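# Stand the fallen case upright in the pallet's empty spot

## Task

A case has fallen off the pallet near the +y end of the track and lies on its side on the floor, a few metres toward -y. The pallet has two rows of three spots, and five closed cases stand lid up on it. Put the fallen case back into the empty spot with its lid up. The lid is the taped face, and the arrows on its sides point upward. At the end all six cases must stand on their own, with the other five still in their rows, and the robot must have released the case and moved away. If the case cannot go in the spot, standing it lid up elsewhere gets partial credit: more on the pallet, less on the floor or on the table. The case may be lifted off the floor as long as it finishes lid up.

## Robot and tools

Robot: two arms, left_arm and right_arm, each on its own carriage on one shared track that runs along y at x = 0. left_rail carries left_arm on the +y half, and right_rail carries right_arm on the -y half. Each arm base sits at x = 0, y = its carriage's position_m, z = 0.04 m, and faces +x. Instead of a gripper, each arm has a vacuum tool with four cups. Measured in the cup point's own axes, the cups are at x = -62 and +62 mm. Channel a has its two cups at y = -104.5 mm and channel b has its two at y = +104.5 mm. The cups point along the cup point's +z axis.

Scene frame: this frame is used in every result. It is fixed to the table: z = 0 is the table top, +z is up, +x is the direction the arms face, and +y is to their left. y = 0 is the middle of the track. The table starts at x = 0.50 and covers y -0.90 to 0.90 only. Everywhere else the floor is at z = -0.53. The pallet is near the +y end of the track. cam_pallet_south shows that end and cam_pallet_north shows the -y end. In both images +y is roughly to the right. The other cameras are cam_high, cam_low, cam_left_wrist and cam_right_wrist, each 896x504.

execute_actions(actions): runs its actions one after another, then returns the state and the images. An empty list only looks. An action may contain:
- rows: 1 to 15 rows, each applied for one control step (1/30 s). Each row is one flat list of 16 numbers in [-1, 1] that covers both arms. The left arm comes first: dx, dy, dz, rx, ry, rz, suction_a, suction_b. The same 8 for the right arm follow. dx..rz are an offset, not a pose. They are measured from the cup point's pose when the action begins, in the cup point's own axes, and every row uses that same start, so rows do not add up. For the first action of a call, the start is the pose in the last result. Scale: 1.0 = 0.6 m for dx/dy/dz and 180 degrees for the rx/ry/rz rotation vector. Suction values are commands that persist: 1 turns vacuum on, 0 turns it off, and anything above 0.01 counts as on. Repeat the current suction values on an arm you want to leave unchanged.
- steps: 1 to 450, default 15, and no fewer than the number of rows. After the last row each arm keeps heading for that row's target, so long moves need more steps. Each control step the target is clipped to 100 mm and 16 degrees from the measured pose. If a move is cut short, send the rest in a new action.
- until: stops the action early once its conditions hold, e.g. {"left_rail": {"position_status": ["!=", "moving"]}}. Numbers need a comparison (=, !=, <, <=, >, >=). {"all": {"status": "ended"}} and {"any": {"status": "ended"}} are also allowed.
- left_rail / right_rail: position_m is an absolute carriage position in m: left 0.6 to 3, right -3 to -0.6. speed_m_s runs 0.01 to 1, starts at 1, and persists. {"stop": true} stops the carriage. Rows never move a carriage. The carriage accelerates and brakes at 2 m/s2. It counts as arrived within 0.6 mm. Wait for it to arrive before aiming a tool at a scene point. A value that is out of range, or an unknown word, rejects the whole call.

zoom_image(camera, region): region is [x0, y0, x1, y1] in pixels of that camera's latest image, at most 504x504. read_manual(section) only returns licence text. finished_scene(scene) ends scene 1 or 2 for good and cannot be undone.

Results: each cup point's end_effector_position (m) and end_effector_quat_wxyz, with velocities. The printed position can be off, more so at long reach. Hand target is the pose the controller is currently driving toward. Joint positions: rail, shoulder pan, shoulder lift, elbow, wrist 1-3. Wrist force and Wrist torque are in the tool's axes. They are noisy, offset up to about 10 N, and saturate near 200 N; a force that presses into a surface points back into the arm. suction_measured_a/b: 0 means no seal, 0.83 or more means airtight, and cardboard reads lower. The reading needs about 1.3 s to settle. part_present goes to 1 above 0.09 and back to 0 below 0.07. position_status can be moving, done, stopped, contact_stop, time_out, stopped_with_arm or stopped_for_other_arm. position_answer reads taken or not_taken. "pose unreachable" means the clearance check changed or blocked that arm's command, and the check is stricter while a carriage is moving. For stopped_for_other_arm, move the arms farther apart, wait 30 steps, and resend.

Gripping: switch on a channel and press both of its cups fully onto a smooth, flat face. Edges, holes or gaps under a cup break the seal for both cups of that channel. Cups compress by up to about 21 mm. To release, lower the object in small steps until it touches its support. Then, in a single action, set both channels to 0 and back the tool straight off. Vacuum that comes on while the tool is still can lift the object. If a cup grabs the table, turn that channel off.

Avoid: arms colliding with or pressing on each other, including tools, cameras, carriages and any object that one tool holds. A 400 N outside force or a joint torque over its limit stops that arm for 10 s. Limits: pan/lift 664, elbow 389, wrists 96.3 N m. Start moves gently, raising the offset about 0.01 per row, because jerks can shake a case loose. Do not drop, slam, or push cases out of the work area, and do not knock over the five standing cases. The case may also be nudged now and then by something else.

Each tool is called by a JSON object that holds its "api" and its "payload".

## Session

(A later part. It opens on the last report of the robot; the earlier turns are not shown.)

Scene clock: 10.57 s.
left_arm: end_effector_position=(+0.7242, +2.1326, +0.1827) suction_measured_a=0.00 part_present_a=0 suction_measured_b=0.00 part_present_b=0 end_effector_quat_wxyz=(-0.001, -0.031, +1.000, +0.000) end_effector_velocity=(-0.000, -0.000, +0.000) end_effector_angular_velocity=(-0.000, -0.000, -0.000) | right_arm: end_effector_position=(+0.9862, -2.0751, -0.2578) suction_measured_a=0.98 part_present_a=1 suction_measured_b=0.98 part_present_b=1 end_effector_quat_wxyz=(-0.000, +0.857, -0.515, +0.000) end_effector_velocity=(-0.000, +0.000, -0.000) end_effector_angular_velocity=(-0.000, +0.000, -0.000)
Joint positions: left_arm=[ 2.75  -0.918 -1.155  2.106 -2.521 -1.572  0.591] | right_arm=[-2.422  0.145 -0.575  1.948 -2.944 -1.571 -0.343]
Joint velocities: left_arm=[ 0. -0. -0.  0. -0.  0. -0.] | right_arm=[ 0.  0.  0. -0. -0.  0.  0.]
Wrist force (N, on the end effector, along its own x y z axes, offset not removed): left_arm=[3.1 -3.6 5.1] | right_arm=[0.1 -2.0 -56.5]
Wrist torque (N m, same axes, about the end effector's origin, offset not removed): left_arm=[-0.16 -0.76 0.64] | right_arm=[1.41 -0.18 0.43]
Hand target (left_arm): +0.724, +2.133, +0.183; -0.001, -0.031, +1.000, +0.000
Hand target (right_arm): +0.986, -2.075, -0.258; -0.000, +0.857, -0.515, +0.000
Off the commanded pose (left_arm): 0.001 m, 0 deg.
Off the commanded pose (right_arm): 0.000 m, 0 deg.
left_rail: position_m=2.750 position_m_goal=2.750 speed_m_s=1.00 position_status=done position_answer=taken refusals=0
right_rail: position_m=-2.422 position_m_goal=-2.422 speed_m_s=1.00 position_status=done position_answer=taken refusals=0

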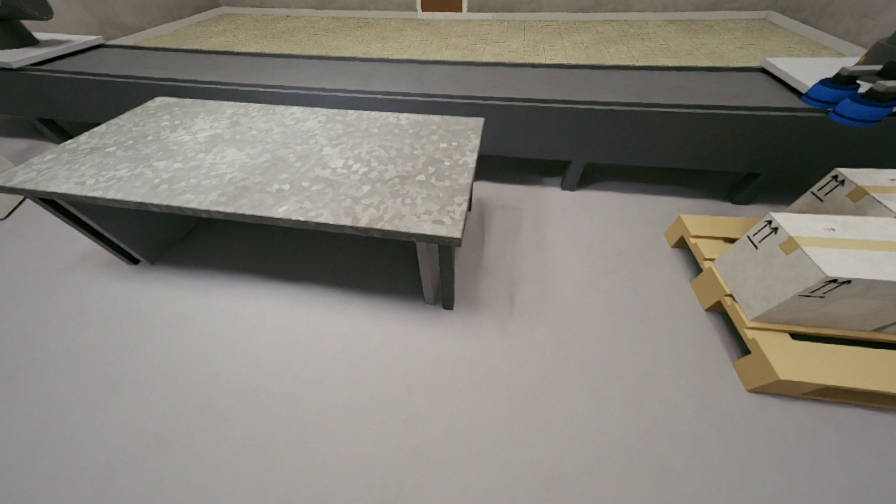

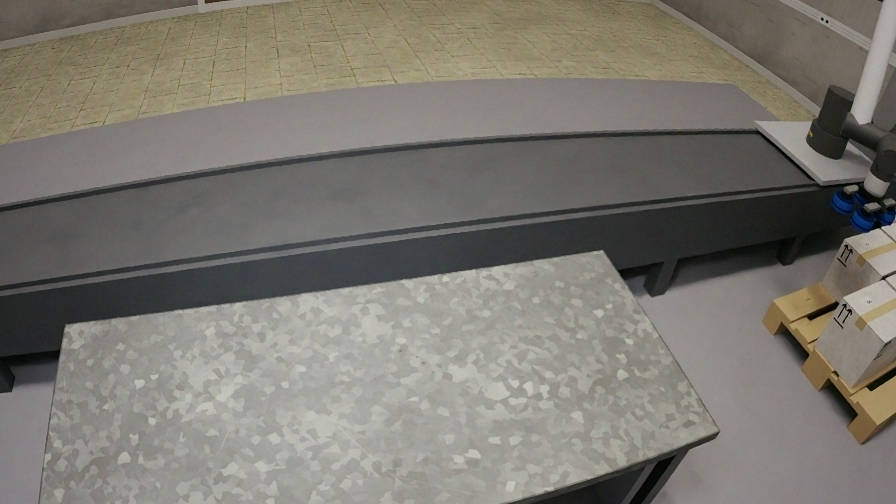

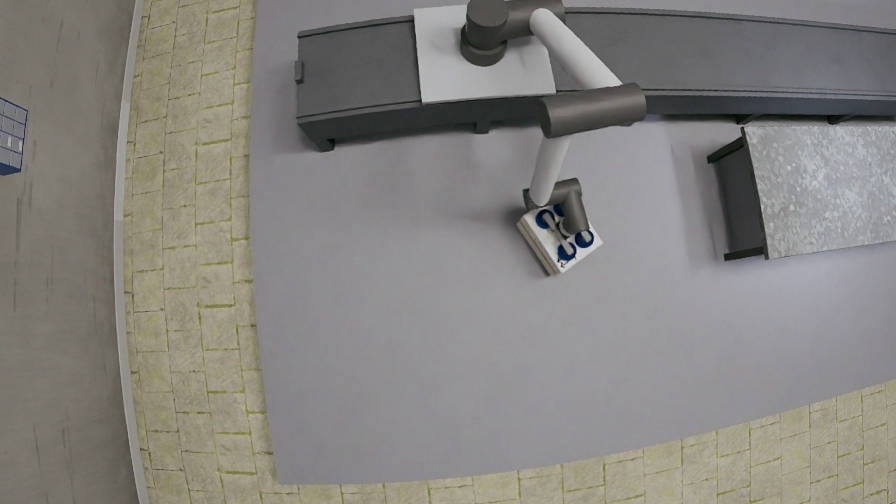

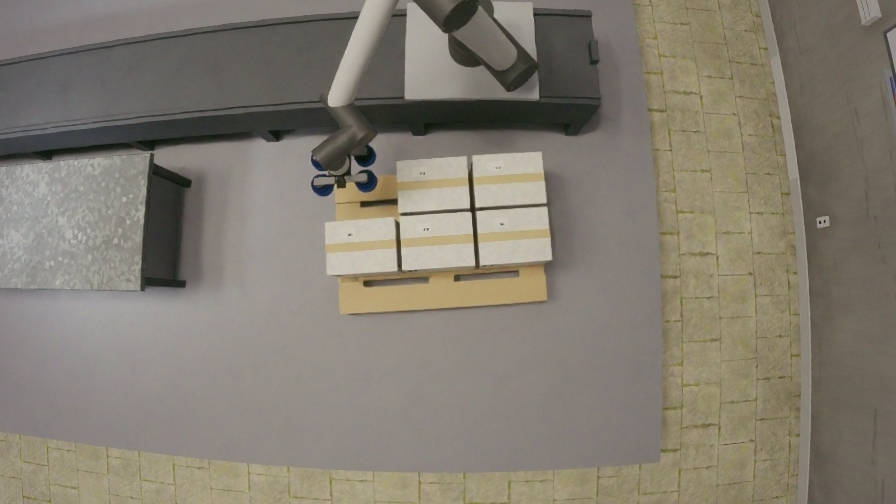

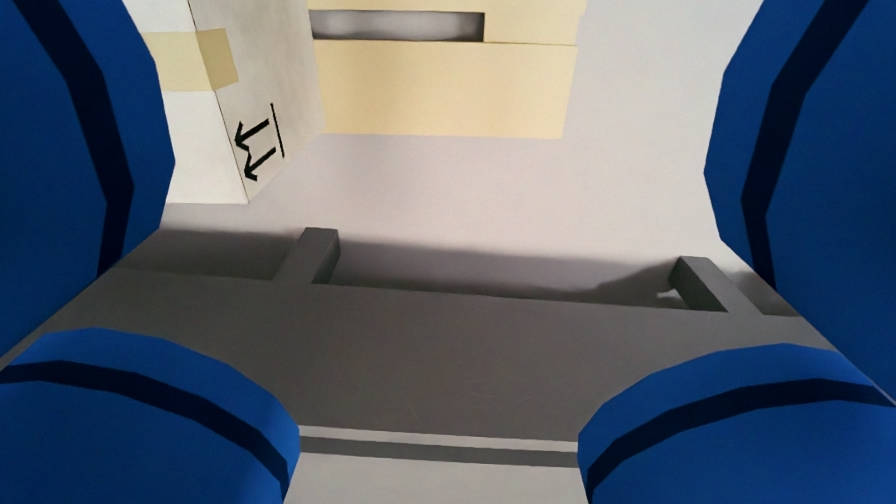

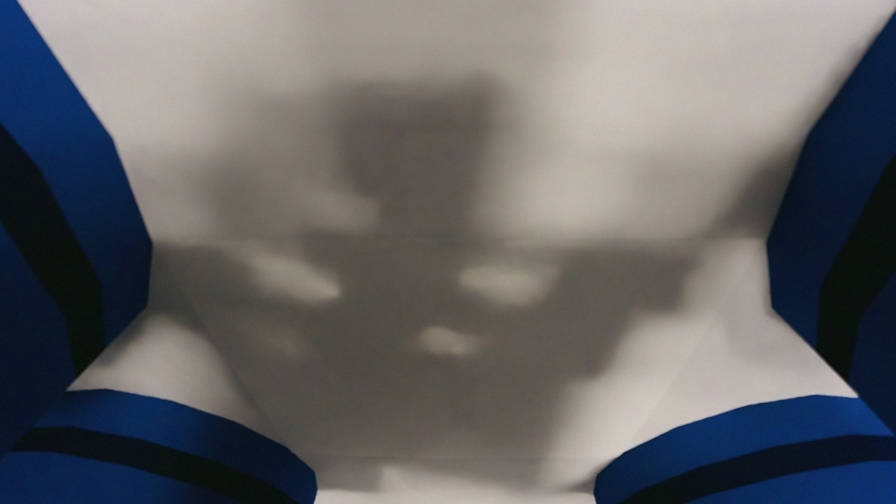

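{"api": "execute_actions", "payload": {"actions": [{"rows":[[0,-0.005,-0.007,0,0,0,0,0,0,0,-0.005,0,0,0,1,1],[0,-0.015,-0.02,0,0,0,0,0,0,0,-0.015,0,0,0,1,1],[0,-0.03,-0.04,0,0,0,0,0,-0.002,0.002,-0.03,0,0,0,1,1],[0,-0.05,-0.07,0,0,0,0,0,-0.006,0.004,-0.05,-0.003,0.002,0.003,1,1],[0,-0.075,-0.1,0,0,0,0,0,-0.012,0.009,-0.075,-0.008,0.005,0.008,1,1],[0,-0.1,-0.14,0,0,0,0,0,-0.02,0.015,-0.105,-0.015,0.01,0.015,1,1],[-0.015,-0.323,-0.445,0,0,0,0,0,-0.03,0.022,-0.14,-0.024,0.0155,0.024,1,1],[-0.015,-0.323,-0.445,0,0,0,0,0,-0.04,0.03,-0.18,-0.035,0.0225,0.035,1,1],[-0.015,-0.323,-0.445,0,0,0,0,0,-0.05,0.037,-0.22,-0.048,0.031,0.048,1,1],[-0.015,-0.323,-0.445,0,0,0,0,0,-0.172,0.128,-0.747,-0.063,0.0406,0.063,1,1],[-0.015,-0.323,-0.445,0,0,0,0,0,-0.172,0.128,-0.747,-0.08,0.0515,0.08,1,1],[-0.015,-0.323,-0.445,0,0,0,0,0,-0.172,0.128,-0.747,-0.4825,0.3109,0.4825,1,1]],"steps":40},{"left_rail":{"position_m":1.7},"steps":24}]}}

Scene clock: 13.70 s.
left_arm: end_effector_position=(+0.7454, +1.4205, +0.4496) suction_measured_a=0.00 part_present_a=0 suction_measured_b=0.00 part_present_b=0 end_effector_quat_wxyz=(-0.001, -0.031, +1.000, +0.000) end_effector_velocity=(-0.000, -1.000, -0.000) end_effector_angular_velocity=(+0.000, +0.000, +0.000) | right_arm: end_effector_position=(+0.8730, -2.0197, +0.1908) suction_measured_a=0.98 part_present_a=1 suction_measured_b=0.98 part_present_b=1 end_effector_quat_wxyz=(+0.652, +0.145, -0.744, +0.035) end_effector_velocity=(+0.002, -0.003, -0.003) end_effector_angular_velocity=(-0.735, +0.574, -0.874)
Joint positions: left_arm=[ 2.231 -1.01  -1.233  1.737 -2.073 -1.573  0.499] | right_arm=[-2.422  0.227 -0.734  1.422 -0.837 -1.59   1.429]
Joint velocities: left_arm=[-1. -0.  0. -0.  0.  0. -0.] | right_arm=[ 0.    -0.185  0.251 -0.189  0.676  0.594  0.683]
Wrist force (N, on the end effector, along its own x y z axes, offset not removed): left_arm=[4.8 -0.2 5.7] | right_arm=[59.8 8.4 -8.2]
Wrist torque (N m, same axes, about the end effector's origin, offset not removed): left_arm=[0.28 -1.11 0.64] | right_arm=[-0.22 6.24 1.62]
Hand target (left_arm): +0.745, +1.373, +0.450; -0.001, -0.031, +1.000, +0.000
Hand target (right_arm): +0.875, -2.019, +0.192; +0.697, +0.051, -0.715, +0.028
Off the commanded pose (left_arm): 0.000 m, 0 deg.
Off the commanded pose (right_arm): 0.003 m, 16 deg; orientation clipped at the last step of the last action.
left_rail: position_m=2.231 position_m_goal=1.700 speed_m_s=1.00 position_status=moving position_answer=taken refusals=0
right_rail: position_m=-2.422 position_m_goal=-2.422 speed_m_s=1.00 position_status=done position_answer=taken refusals=0

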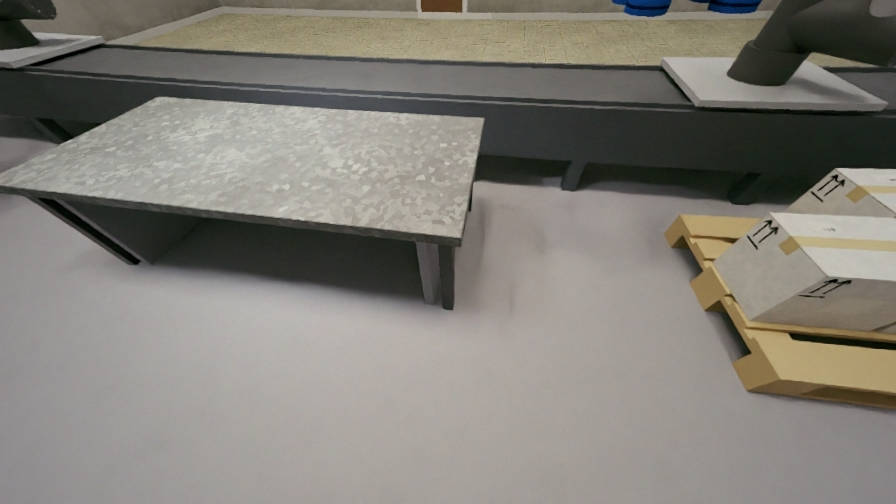

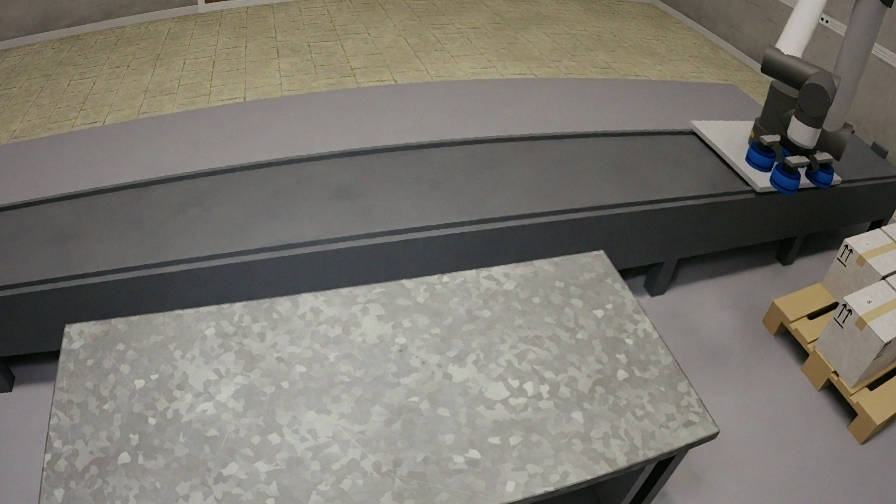

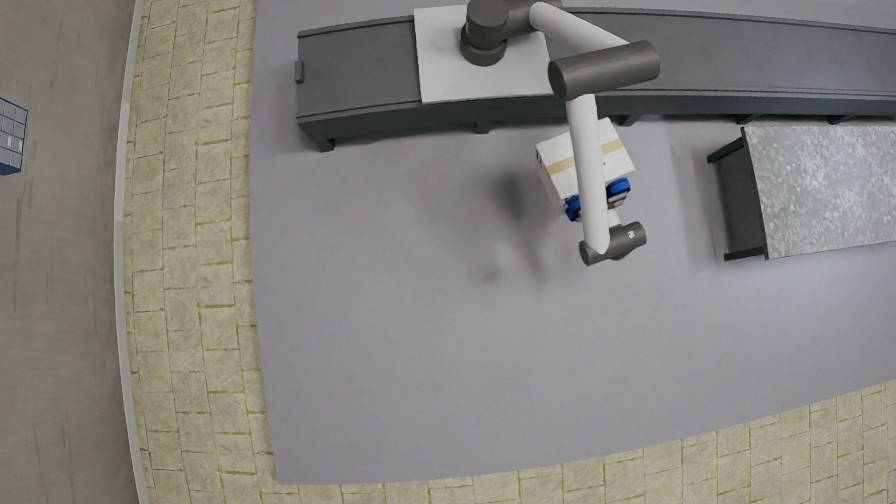

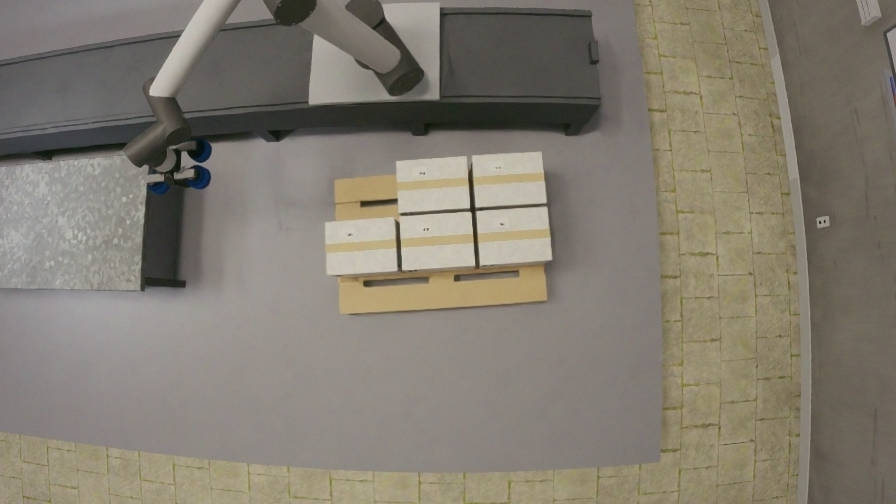

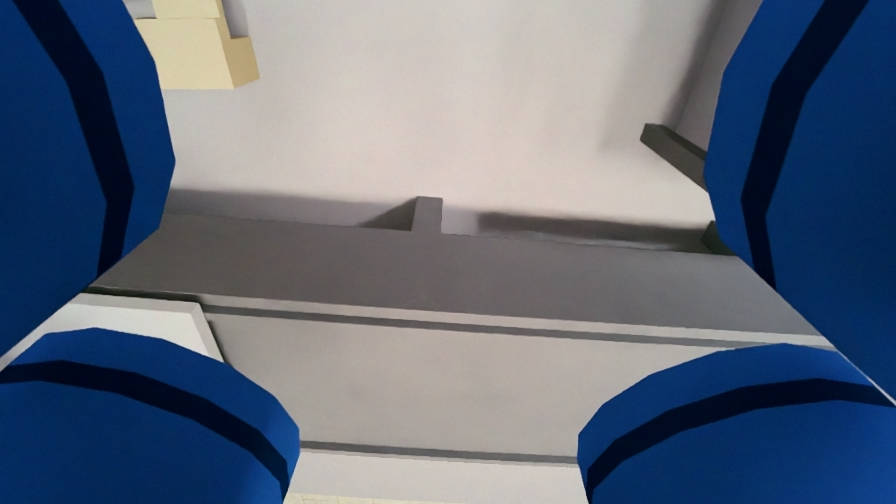

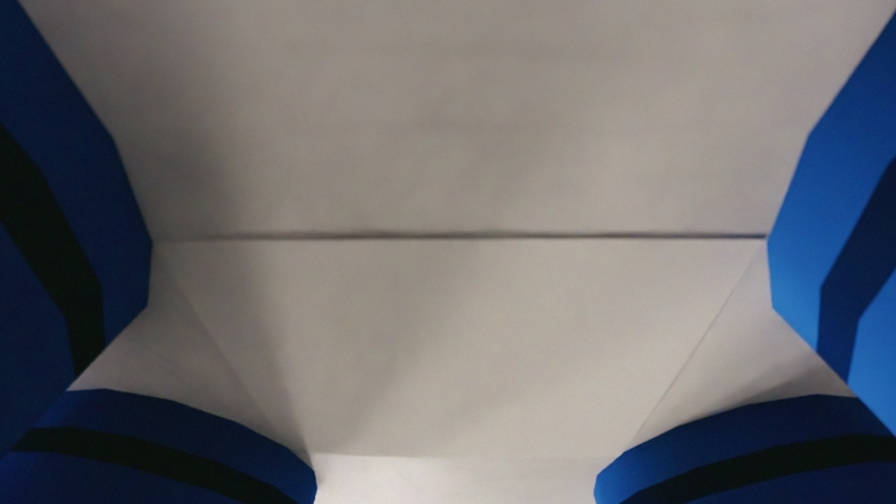

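The lid is up. Driving the right carriage to the table while the rotation finishes.

{"api": "execute_actions", "payload": {"actions": [{"right_rail":{"position_m":-0.6},"steps":6}]}}

Scene clock: 14.00 s.
left_arm: end_effector_position=(+0.7454, +1.1212, +0.4496) suction_measured_a=0.00 part_present_a=0 suction_measured_b=0.00 part_present_b=0 end_effector_quat_wxyz=(-0.001, -0.031, +1.000, +0.000) end_effector_velocity=(+0.000, -0.963, -0.000) end_effector_angular_velocity=(+0.000, +0.000, -0.000) | right_arm: end_effector_position=(+0.8717, -1.9915, +0.1905) suction_measured_a=0.98 part_present_a=1 suction_measured_b=0.98 part_present_b=1 end_effector_quat_wxyz=(+0.699, +0.041, -0.713, +0.024) end_effector_velocity=(-0.008, +0.334, -0.002) end_effector_angular_velocity=(-0.187, +0.139, -0.245)
Joint positions: left_arm=[ 1.932 -1.01  -1.233  1.737 -2.073 -1.573  0.499] | right_arm=[-2.394  0.191 -0.696  1.402 -0.727 -1.472  1.55 ]
Joint velocities: left_arm=[-0.963 -0.     0.    -0.     0.     0.    -0.   ] | right_arm=[ 0.335 -0.056  0.036  0.006  0.115  0.186  0.162]
Wrist force (N, on the end effector, along its own x y z axes, offset not removed): left_arm=[2.7 -5.5 5.3] | right_arm=[62.6 -15.4 -0.6]
Wrist torque (N m, same axes, about the end effector's origin, offset not removed): left_arm=[-0.31 -0.81 0.63] | right_arm=[0.46 6.25 1.86]
Hand target (left_arm): +0.745, +1.078, +0.450; -0.001, -0.031, +1.000, +0.000
Hand target (right_arm): +0.870, -1.973, +0.190; +0.707, +0.022, -0.707, +0.022
Off the commanded pose (left_arm): 0.000 m, 0 deg.
Off the commanded pose (right_arm): 0.002 m, 3 deg.
left_rail: position_m=1.932 position_m_goal=1.700 speed_m_s=1.00 position_status=moving position_answer=taken refusals=0
right_rail: position_m=-2.394 position_m_goal=-0.600 speed_m_s=1.00 position_status=moving position_answer=taken refusals=0

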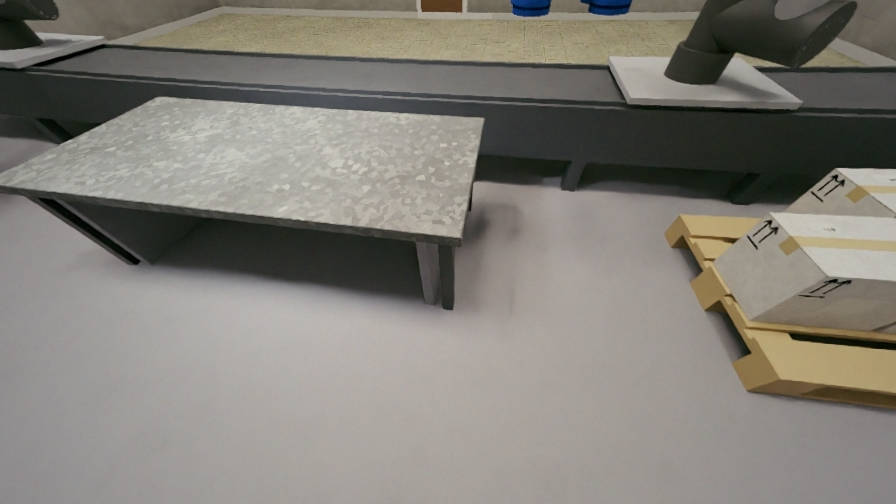

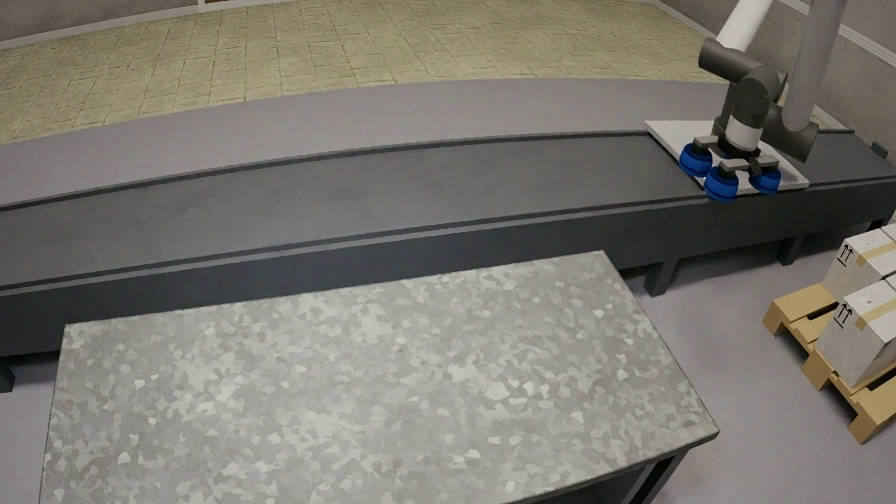

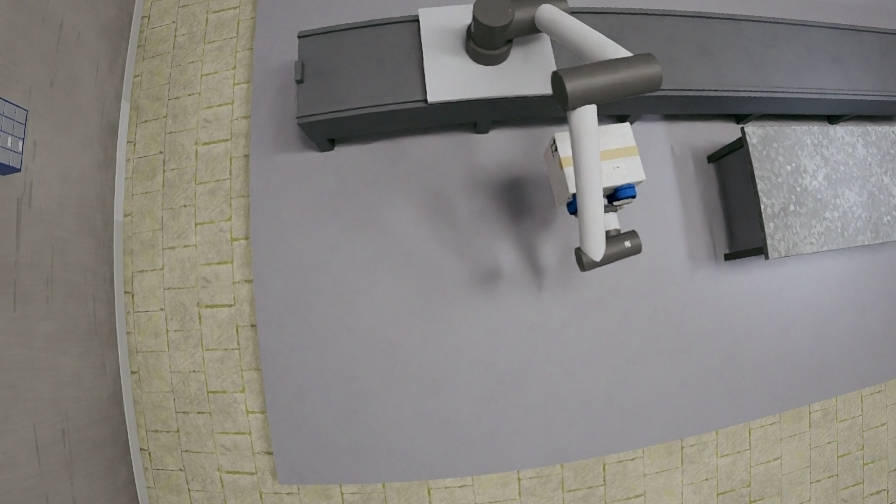

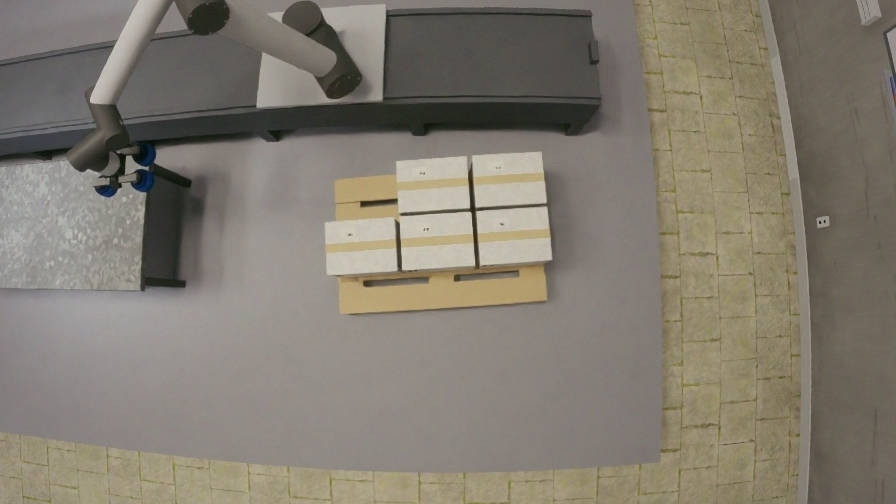

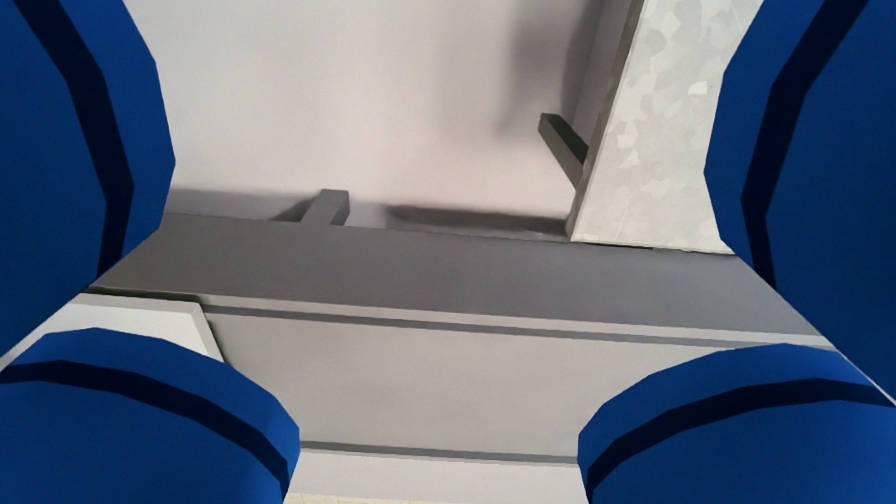

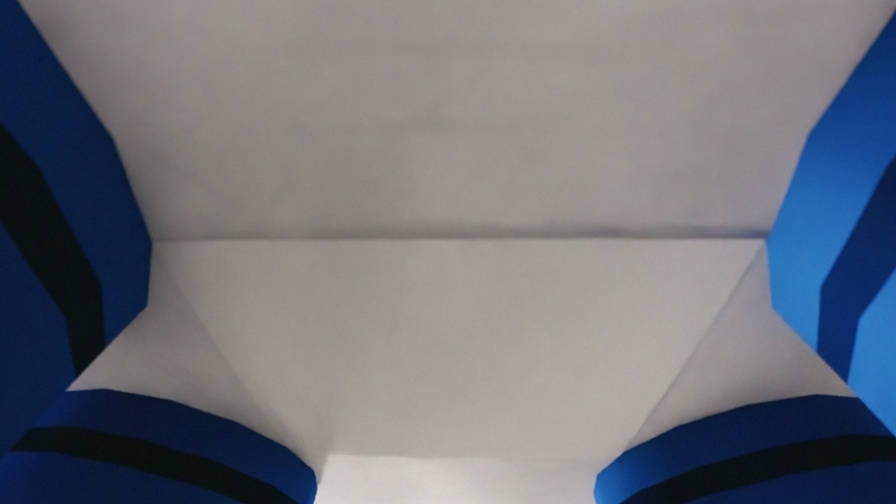

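{"api": "execute_actions", "payload": {"actions": [{"steps":40,"until":{"right_rail":{"position_m":[">",-0.62]}}},{"rows":[[0,0,0,0,0,0,0,0,-0.008,0,0,0,0,0,1,1],[0,0,0,0,0,0,0,0,-0.02,0,0,0,0,0,1,1],[0,0,0,0,0,0,0,0,-0.033,0,0,0,0,0,1,1],[0,0,0,0,0,0,0,0,-0.043,0,0,0,0,0,1,1],[0,0,0,0,0,0,0,0,-0.05,0,0,0,0,0,1,1]],"steps":8}]}}

Scene clock: 16.30 s.
left_arm: end_effector_position=(+0.7455, +0.8898, +0.4496) suction_measured_a=0.00 part_present_a=0 suction_measured_b=0.00 part_present_b=0 end_effector_quat_wxyz=(-0.001, -0.031, +1.000, +0.000) end_effector_velocity=(+0.000, +0.000, +0.000) end_effector_angular_velocity=(+0.000, -0.000, -0.000) | right_arm: end_effector_position=(+0.8699, -0.1973, +0.1700) suction_measured_a=0.98 part_present_a=1 suction_measured_b=0.98 part_present_b=1 end_effector_quat_wxyz=(+0.707, +0.022, -0.707, +0.022) end_effector_velocity=(-0.000, -0.000, -0.078) end_effector_angular_velocity=(-0.000, +0.002, +0.000)
Joint positions: left_arm=[ 1.7   -1.01  -1.233  1.737 -2.073 -1.573  0.499] | right_arm=[-0.6    0.184 -0.676  1.407 -0.731 -1.448  1.571]
Joint velocities: left_arm=[ 0.  0. -0.  0. -0.  0.  0.] | right_arm=[ 0.    -0.     0.061  0.007 -0.066 -0.     0.   ]
Wrist force (N, on the end effector, along its own x y z axes, offset not removed): left_arm=[3.5 -2.9 7.5] | right_arm=[59.2 3.2 -0.7]
Wrist torque (N m, same axes, about the end effector's origin, offset not removed): left_arm=[-0.09 -0.97 0.66] | right_arm=[1.00 5.64 1.65]
Hand target (left_arm): +0.745, +0.890, +0.450; -0.001, -0.031, +1.000, +0.000
Hand target (right_arm): +0.870, -0.197, +0.160; +0.707, +0.022, -0.707, +0.022
Off the commanded pose (left_arm): 0.000 m, 0 deg.
Off the commanded pose (right_arm): 0.010 m, 0 deg.
left_rail: position_m=1.700 position_m_goal=1.700 speed_m_s=1.00 position_status=done position_answer=taken refusals=0
right_rail: position_m=-0.600 position_m_goal=-0.600 speed_m_s=1.00 position_status=done position_answer=taken refusals=0

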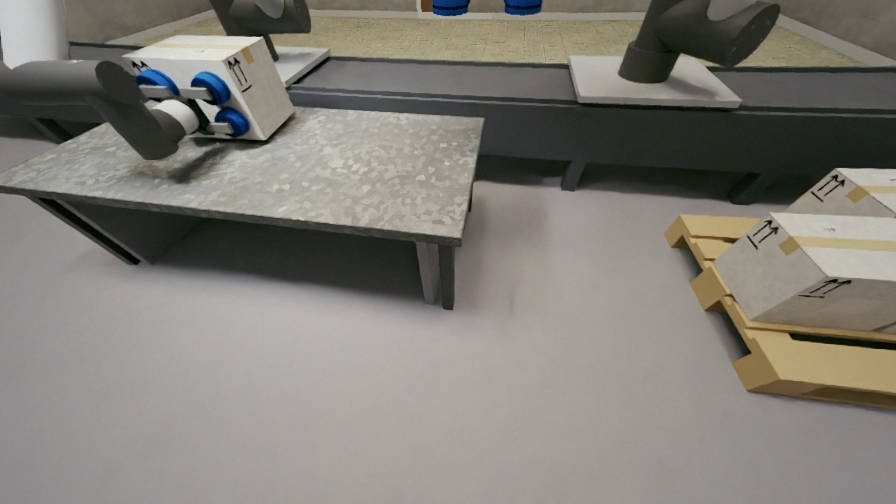

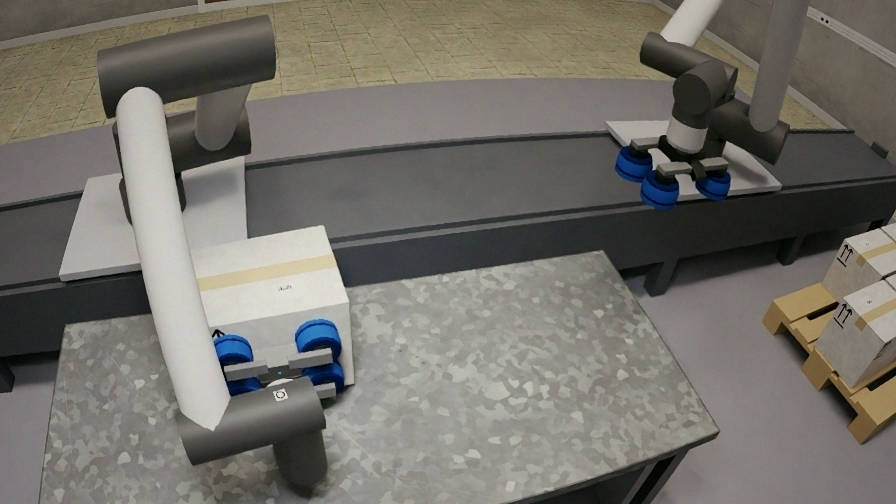

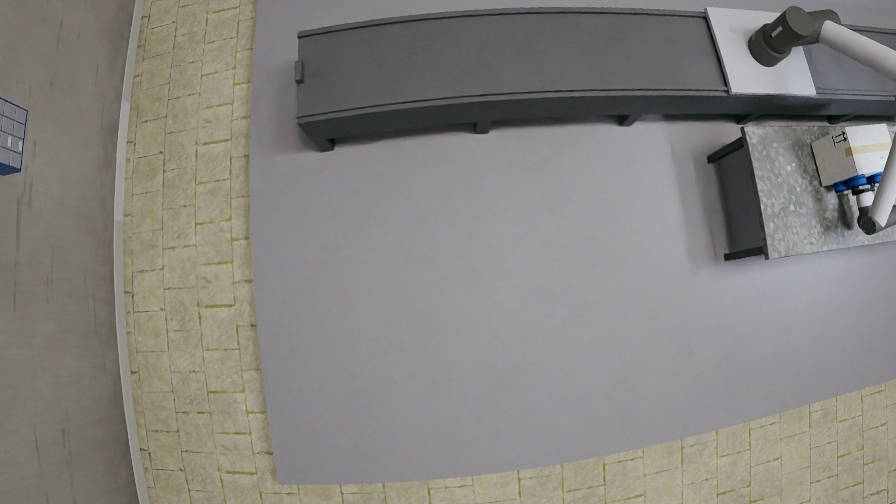

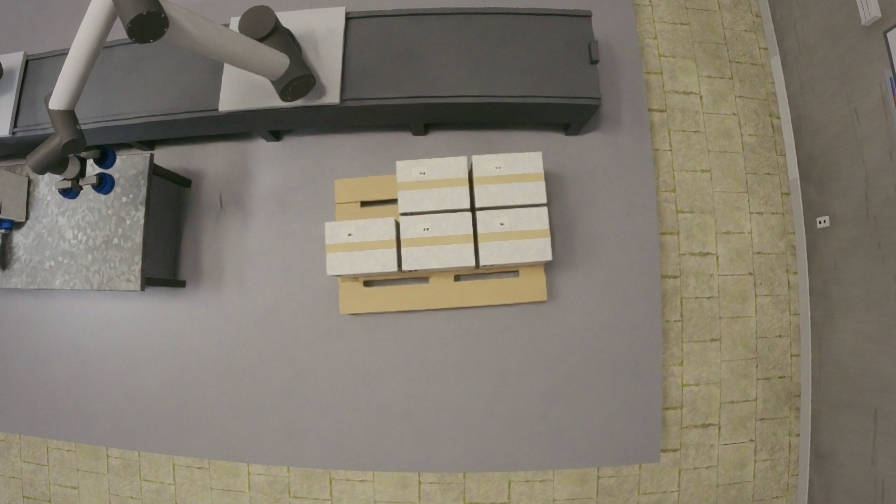

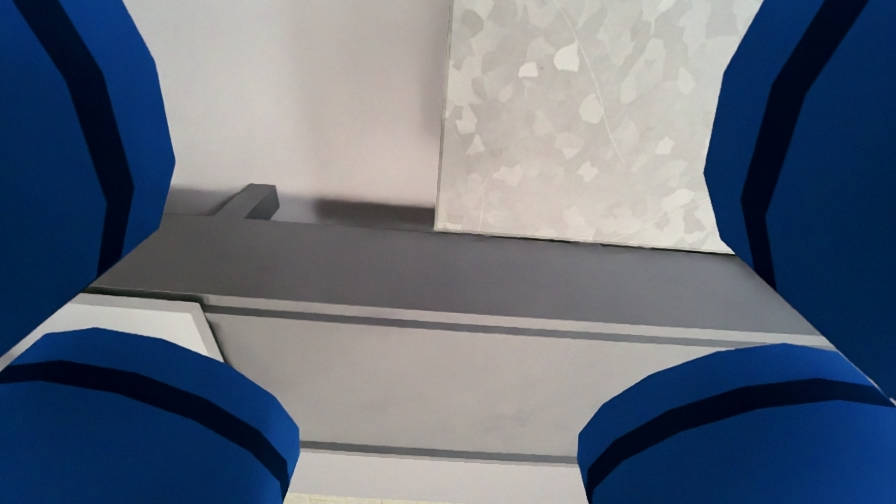

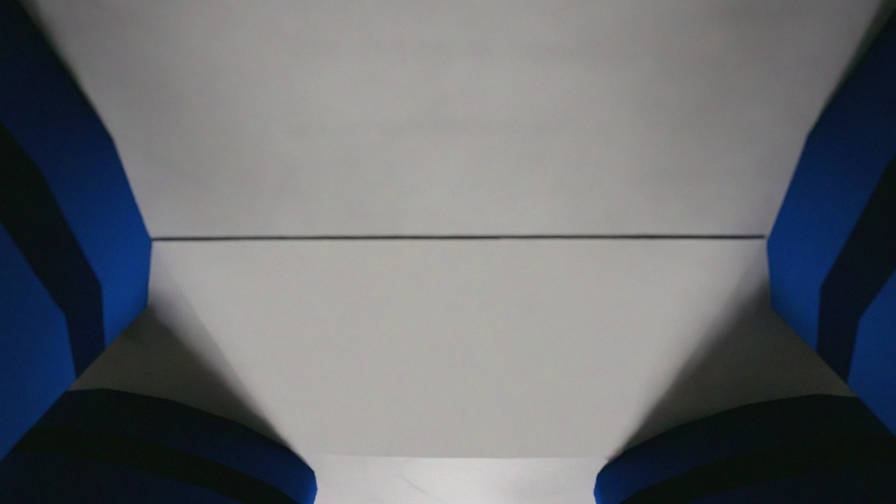

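{"api": "zoom_image", "payload": {"camera": "cam_high", "region": [100, 20, 320, 170]}}

Region (100, 20, 320, 170) of cam_high's 896x504 image, scaled by 2.291, with more detail than that image has; it fills the top 344 rows of this view, and the rest is white.

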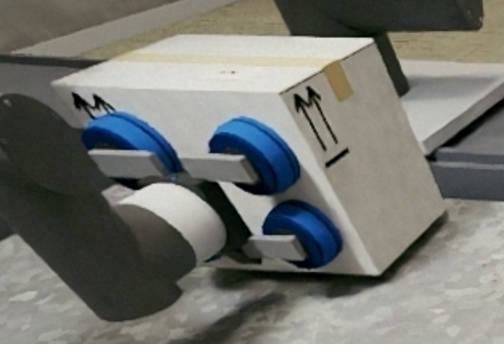

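{"api": "execute_actions", "payload": {"actions": [{"rows":[[0,0,0,0,0,0,0,0,-0.0217,0,0,0,0,0,1,1]],"steps":6}]}}

Scene clock: 16.90 s.
left_arm: end_effector_position=(+0.7455, +0.8898, +0.4496) suction_measured_a=0.00 part_present_a=0 suction_measured_b=0.00 part_present_b=0 end_effector_quat_wxyz=(-0.001, -0.031, +1.000, +0.000) end_effector_velocity=(-0.000, +0.000, +0.000) end_effector_angular_velocity=(-0.000, -0.000, +0.000) | right_arm: end_effector_position=(+0.8699, -0.1973, +0.1581) suction_measured_a=0.98 part_present_a=1 suction_measured_b=0.98 part_present_b=1 end_effector_quat_wxyz=(+0.707, +0.022, -0.707, +0.022) end_effector_velocity=(-0.000, -0.000, -0.009) end_effector_angular_velocity=(-0.000, +0.000, -0.000)
Joint positions: left_arm=[ 1.7   -1.01  -1.233  1.737 -2.073 -1.573  0.499] | right_arm=[-0.6    0.184 -0.667  1.408 -0.741 -1.448  1.571]
Joint velocities: left_arm=[ 0.  0. -0.  0. -0. -0. -0.] | right_arm=[ 0.    -0.     0.007  0.001 -0.007 -0.    -0.   ]
Wrist force (N, on the end effector, along its own x y z axes, offset not removed): left_arm=[1.0 -0.4 6.9] | right_arm=[59.4 -1.4 -0.6]
Wrist torque (N m, same axes, about the end effector's origin, offset not removed): left_arm=[0.27 -0.66 0.67] | right_arm=[0.27 6.37 1.59]
Hand target (left_arm): +0.745, +0.890, +0.450; -0.001, -0.031, +1.000, +0.000
Hand target (right_arm): +0.870, -0.197, +0.157; +0.707, +0.022, -0.707, +0.022
Off the commanded pose (left_arm): 0.000 m, 0 deg.
Off the commanded pose (right_arm): 0.001 m, 0 deg.
left_rail: position_m=1.700 position_m_goal=1.700 speed_m_s=1.00 position_status=done position_answer=taken refusals=0
right_rail: position_m=-0.600 position_m_goal=-0.600 speed_m_s=1.00 position_status=done position_answer=taken refusals=0

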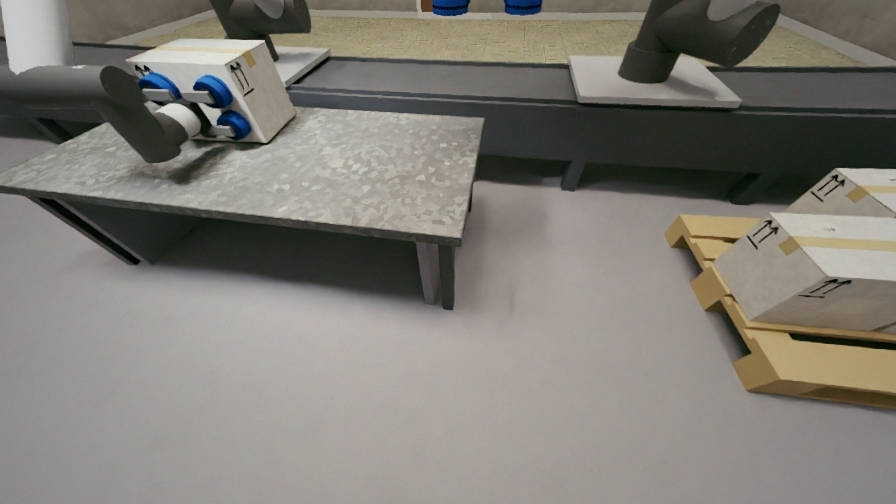

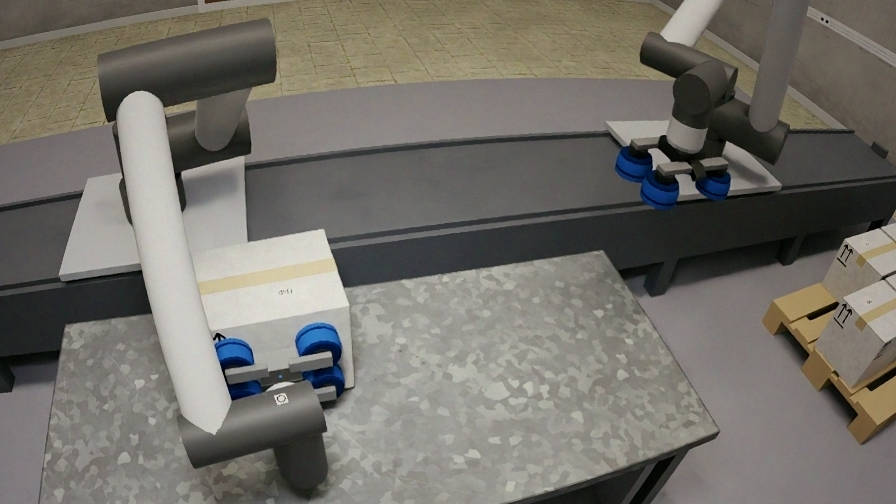

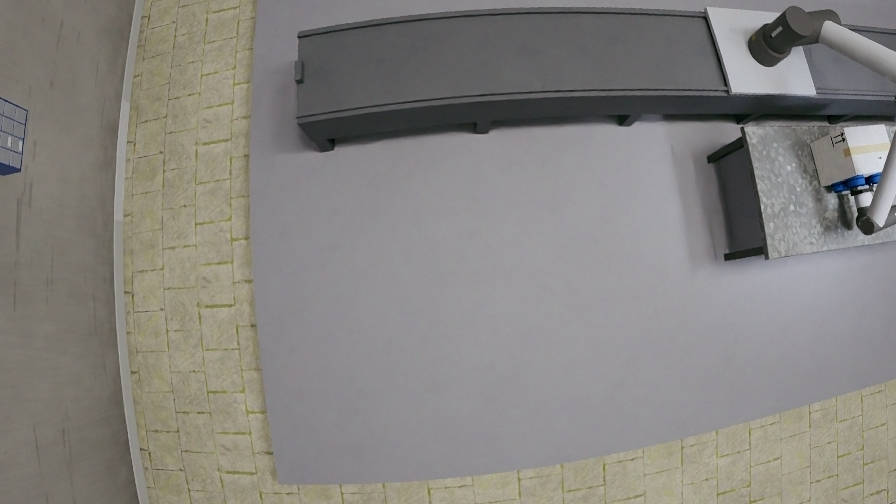

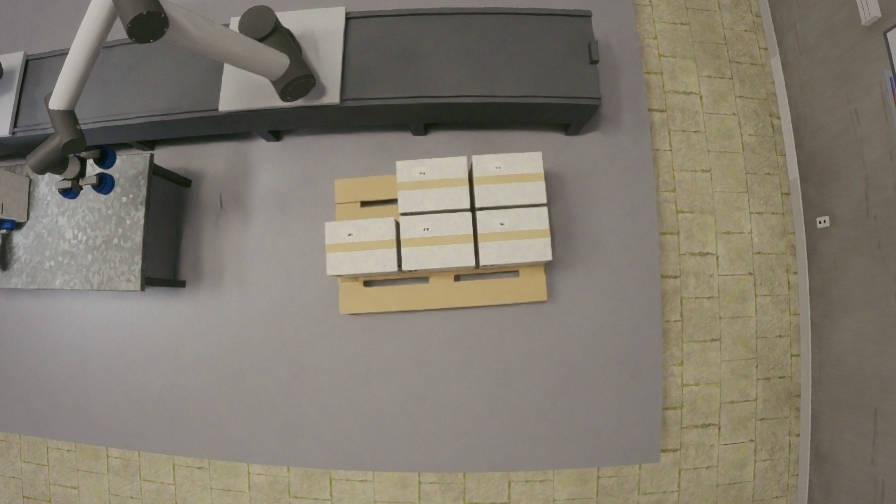

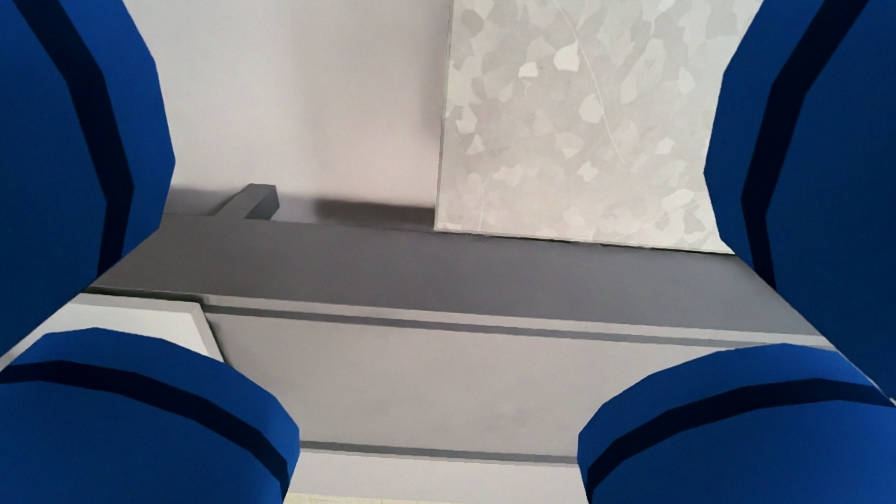

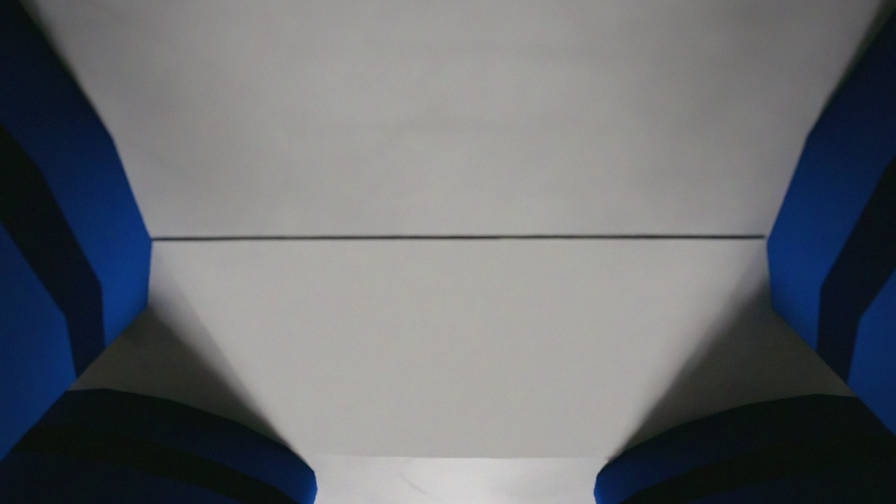

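{"api": "zoom_image", "payload": {"camera": "cam_high", "region": [220, 90, 320, 160]}}

Region (220, 90, 320, 160) of cam_high's 896x504 image, scaled by 5.040, with more detail than that image has; it fills the top 353 rows of this view, and the rest is white.

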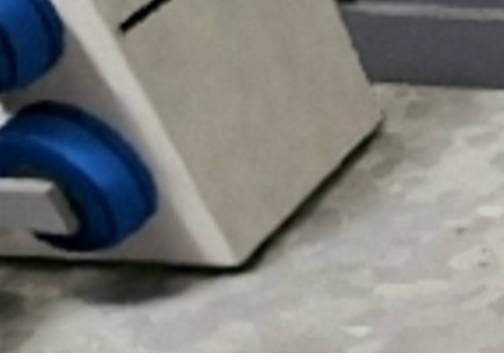

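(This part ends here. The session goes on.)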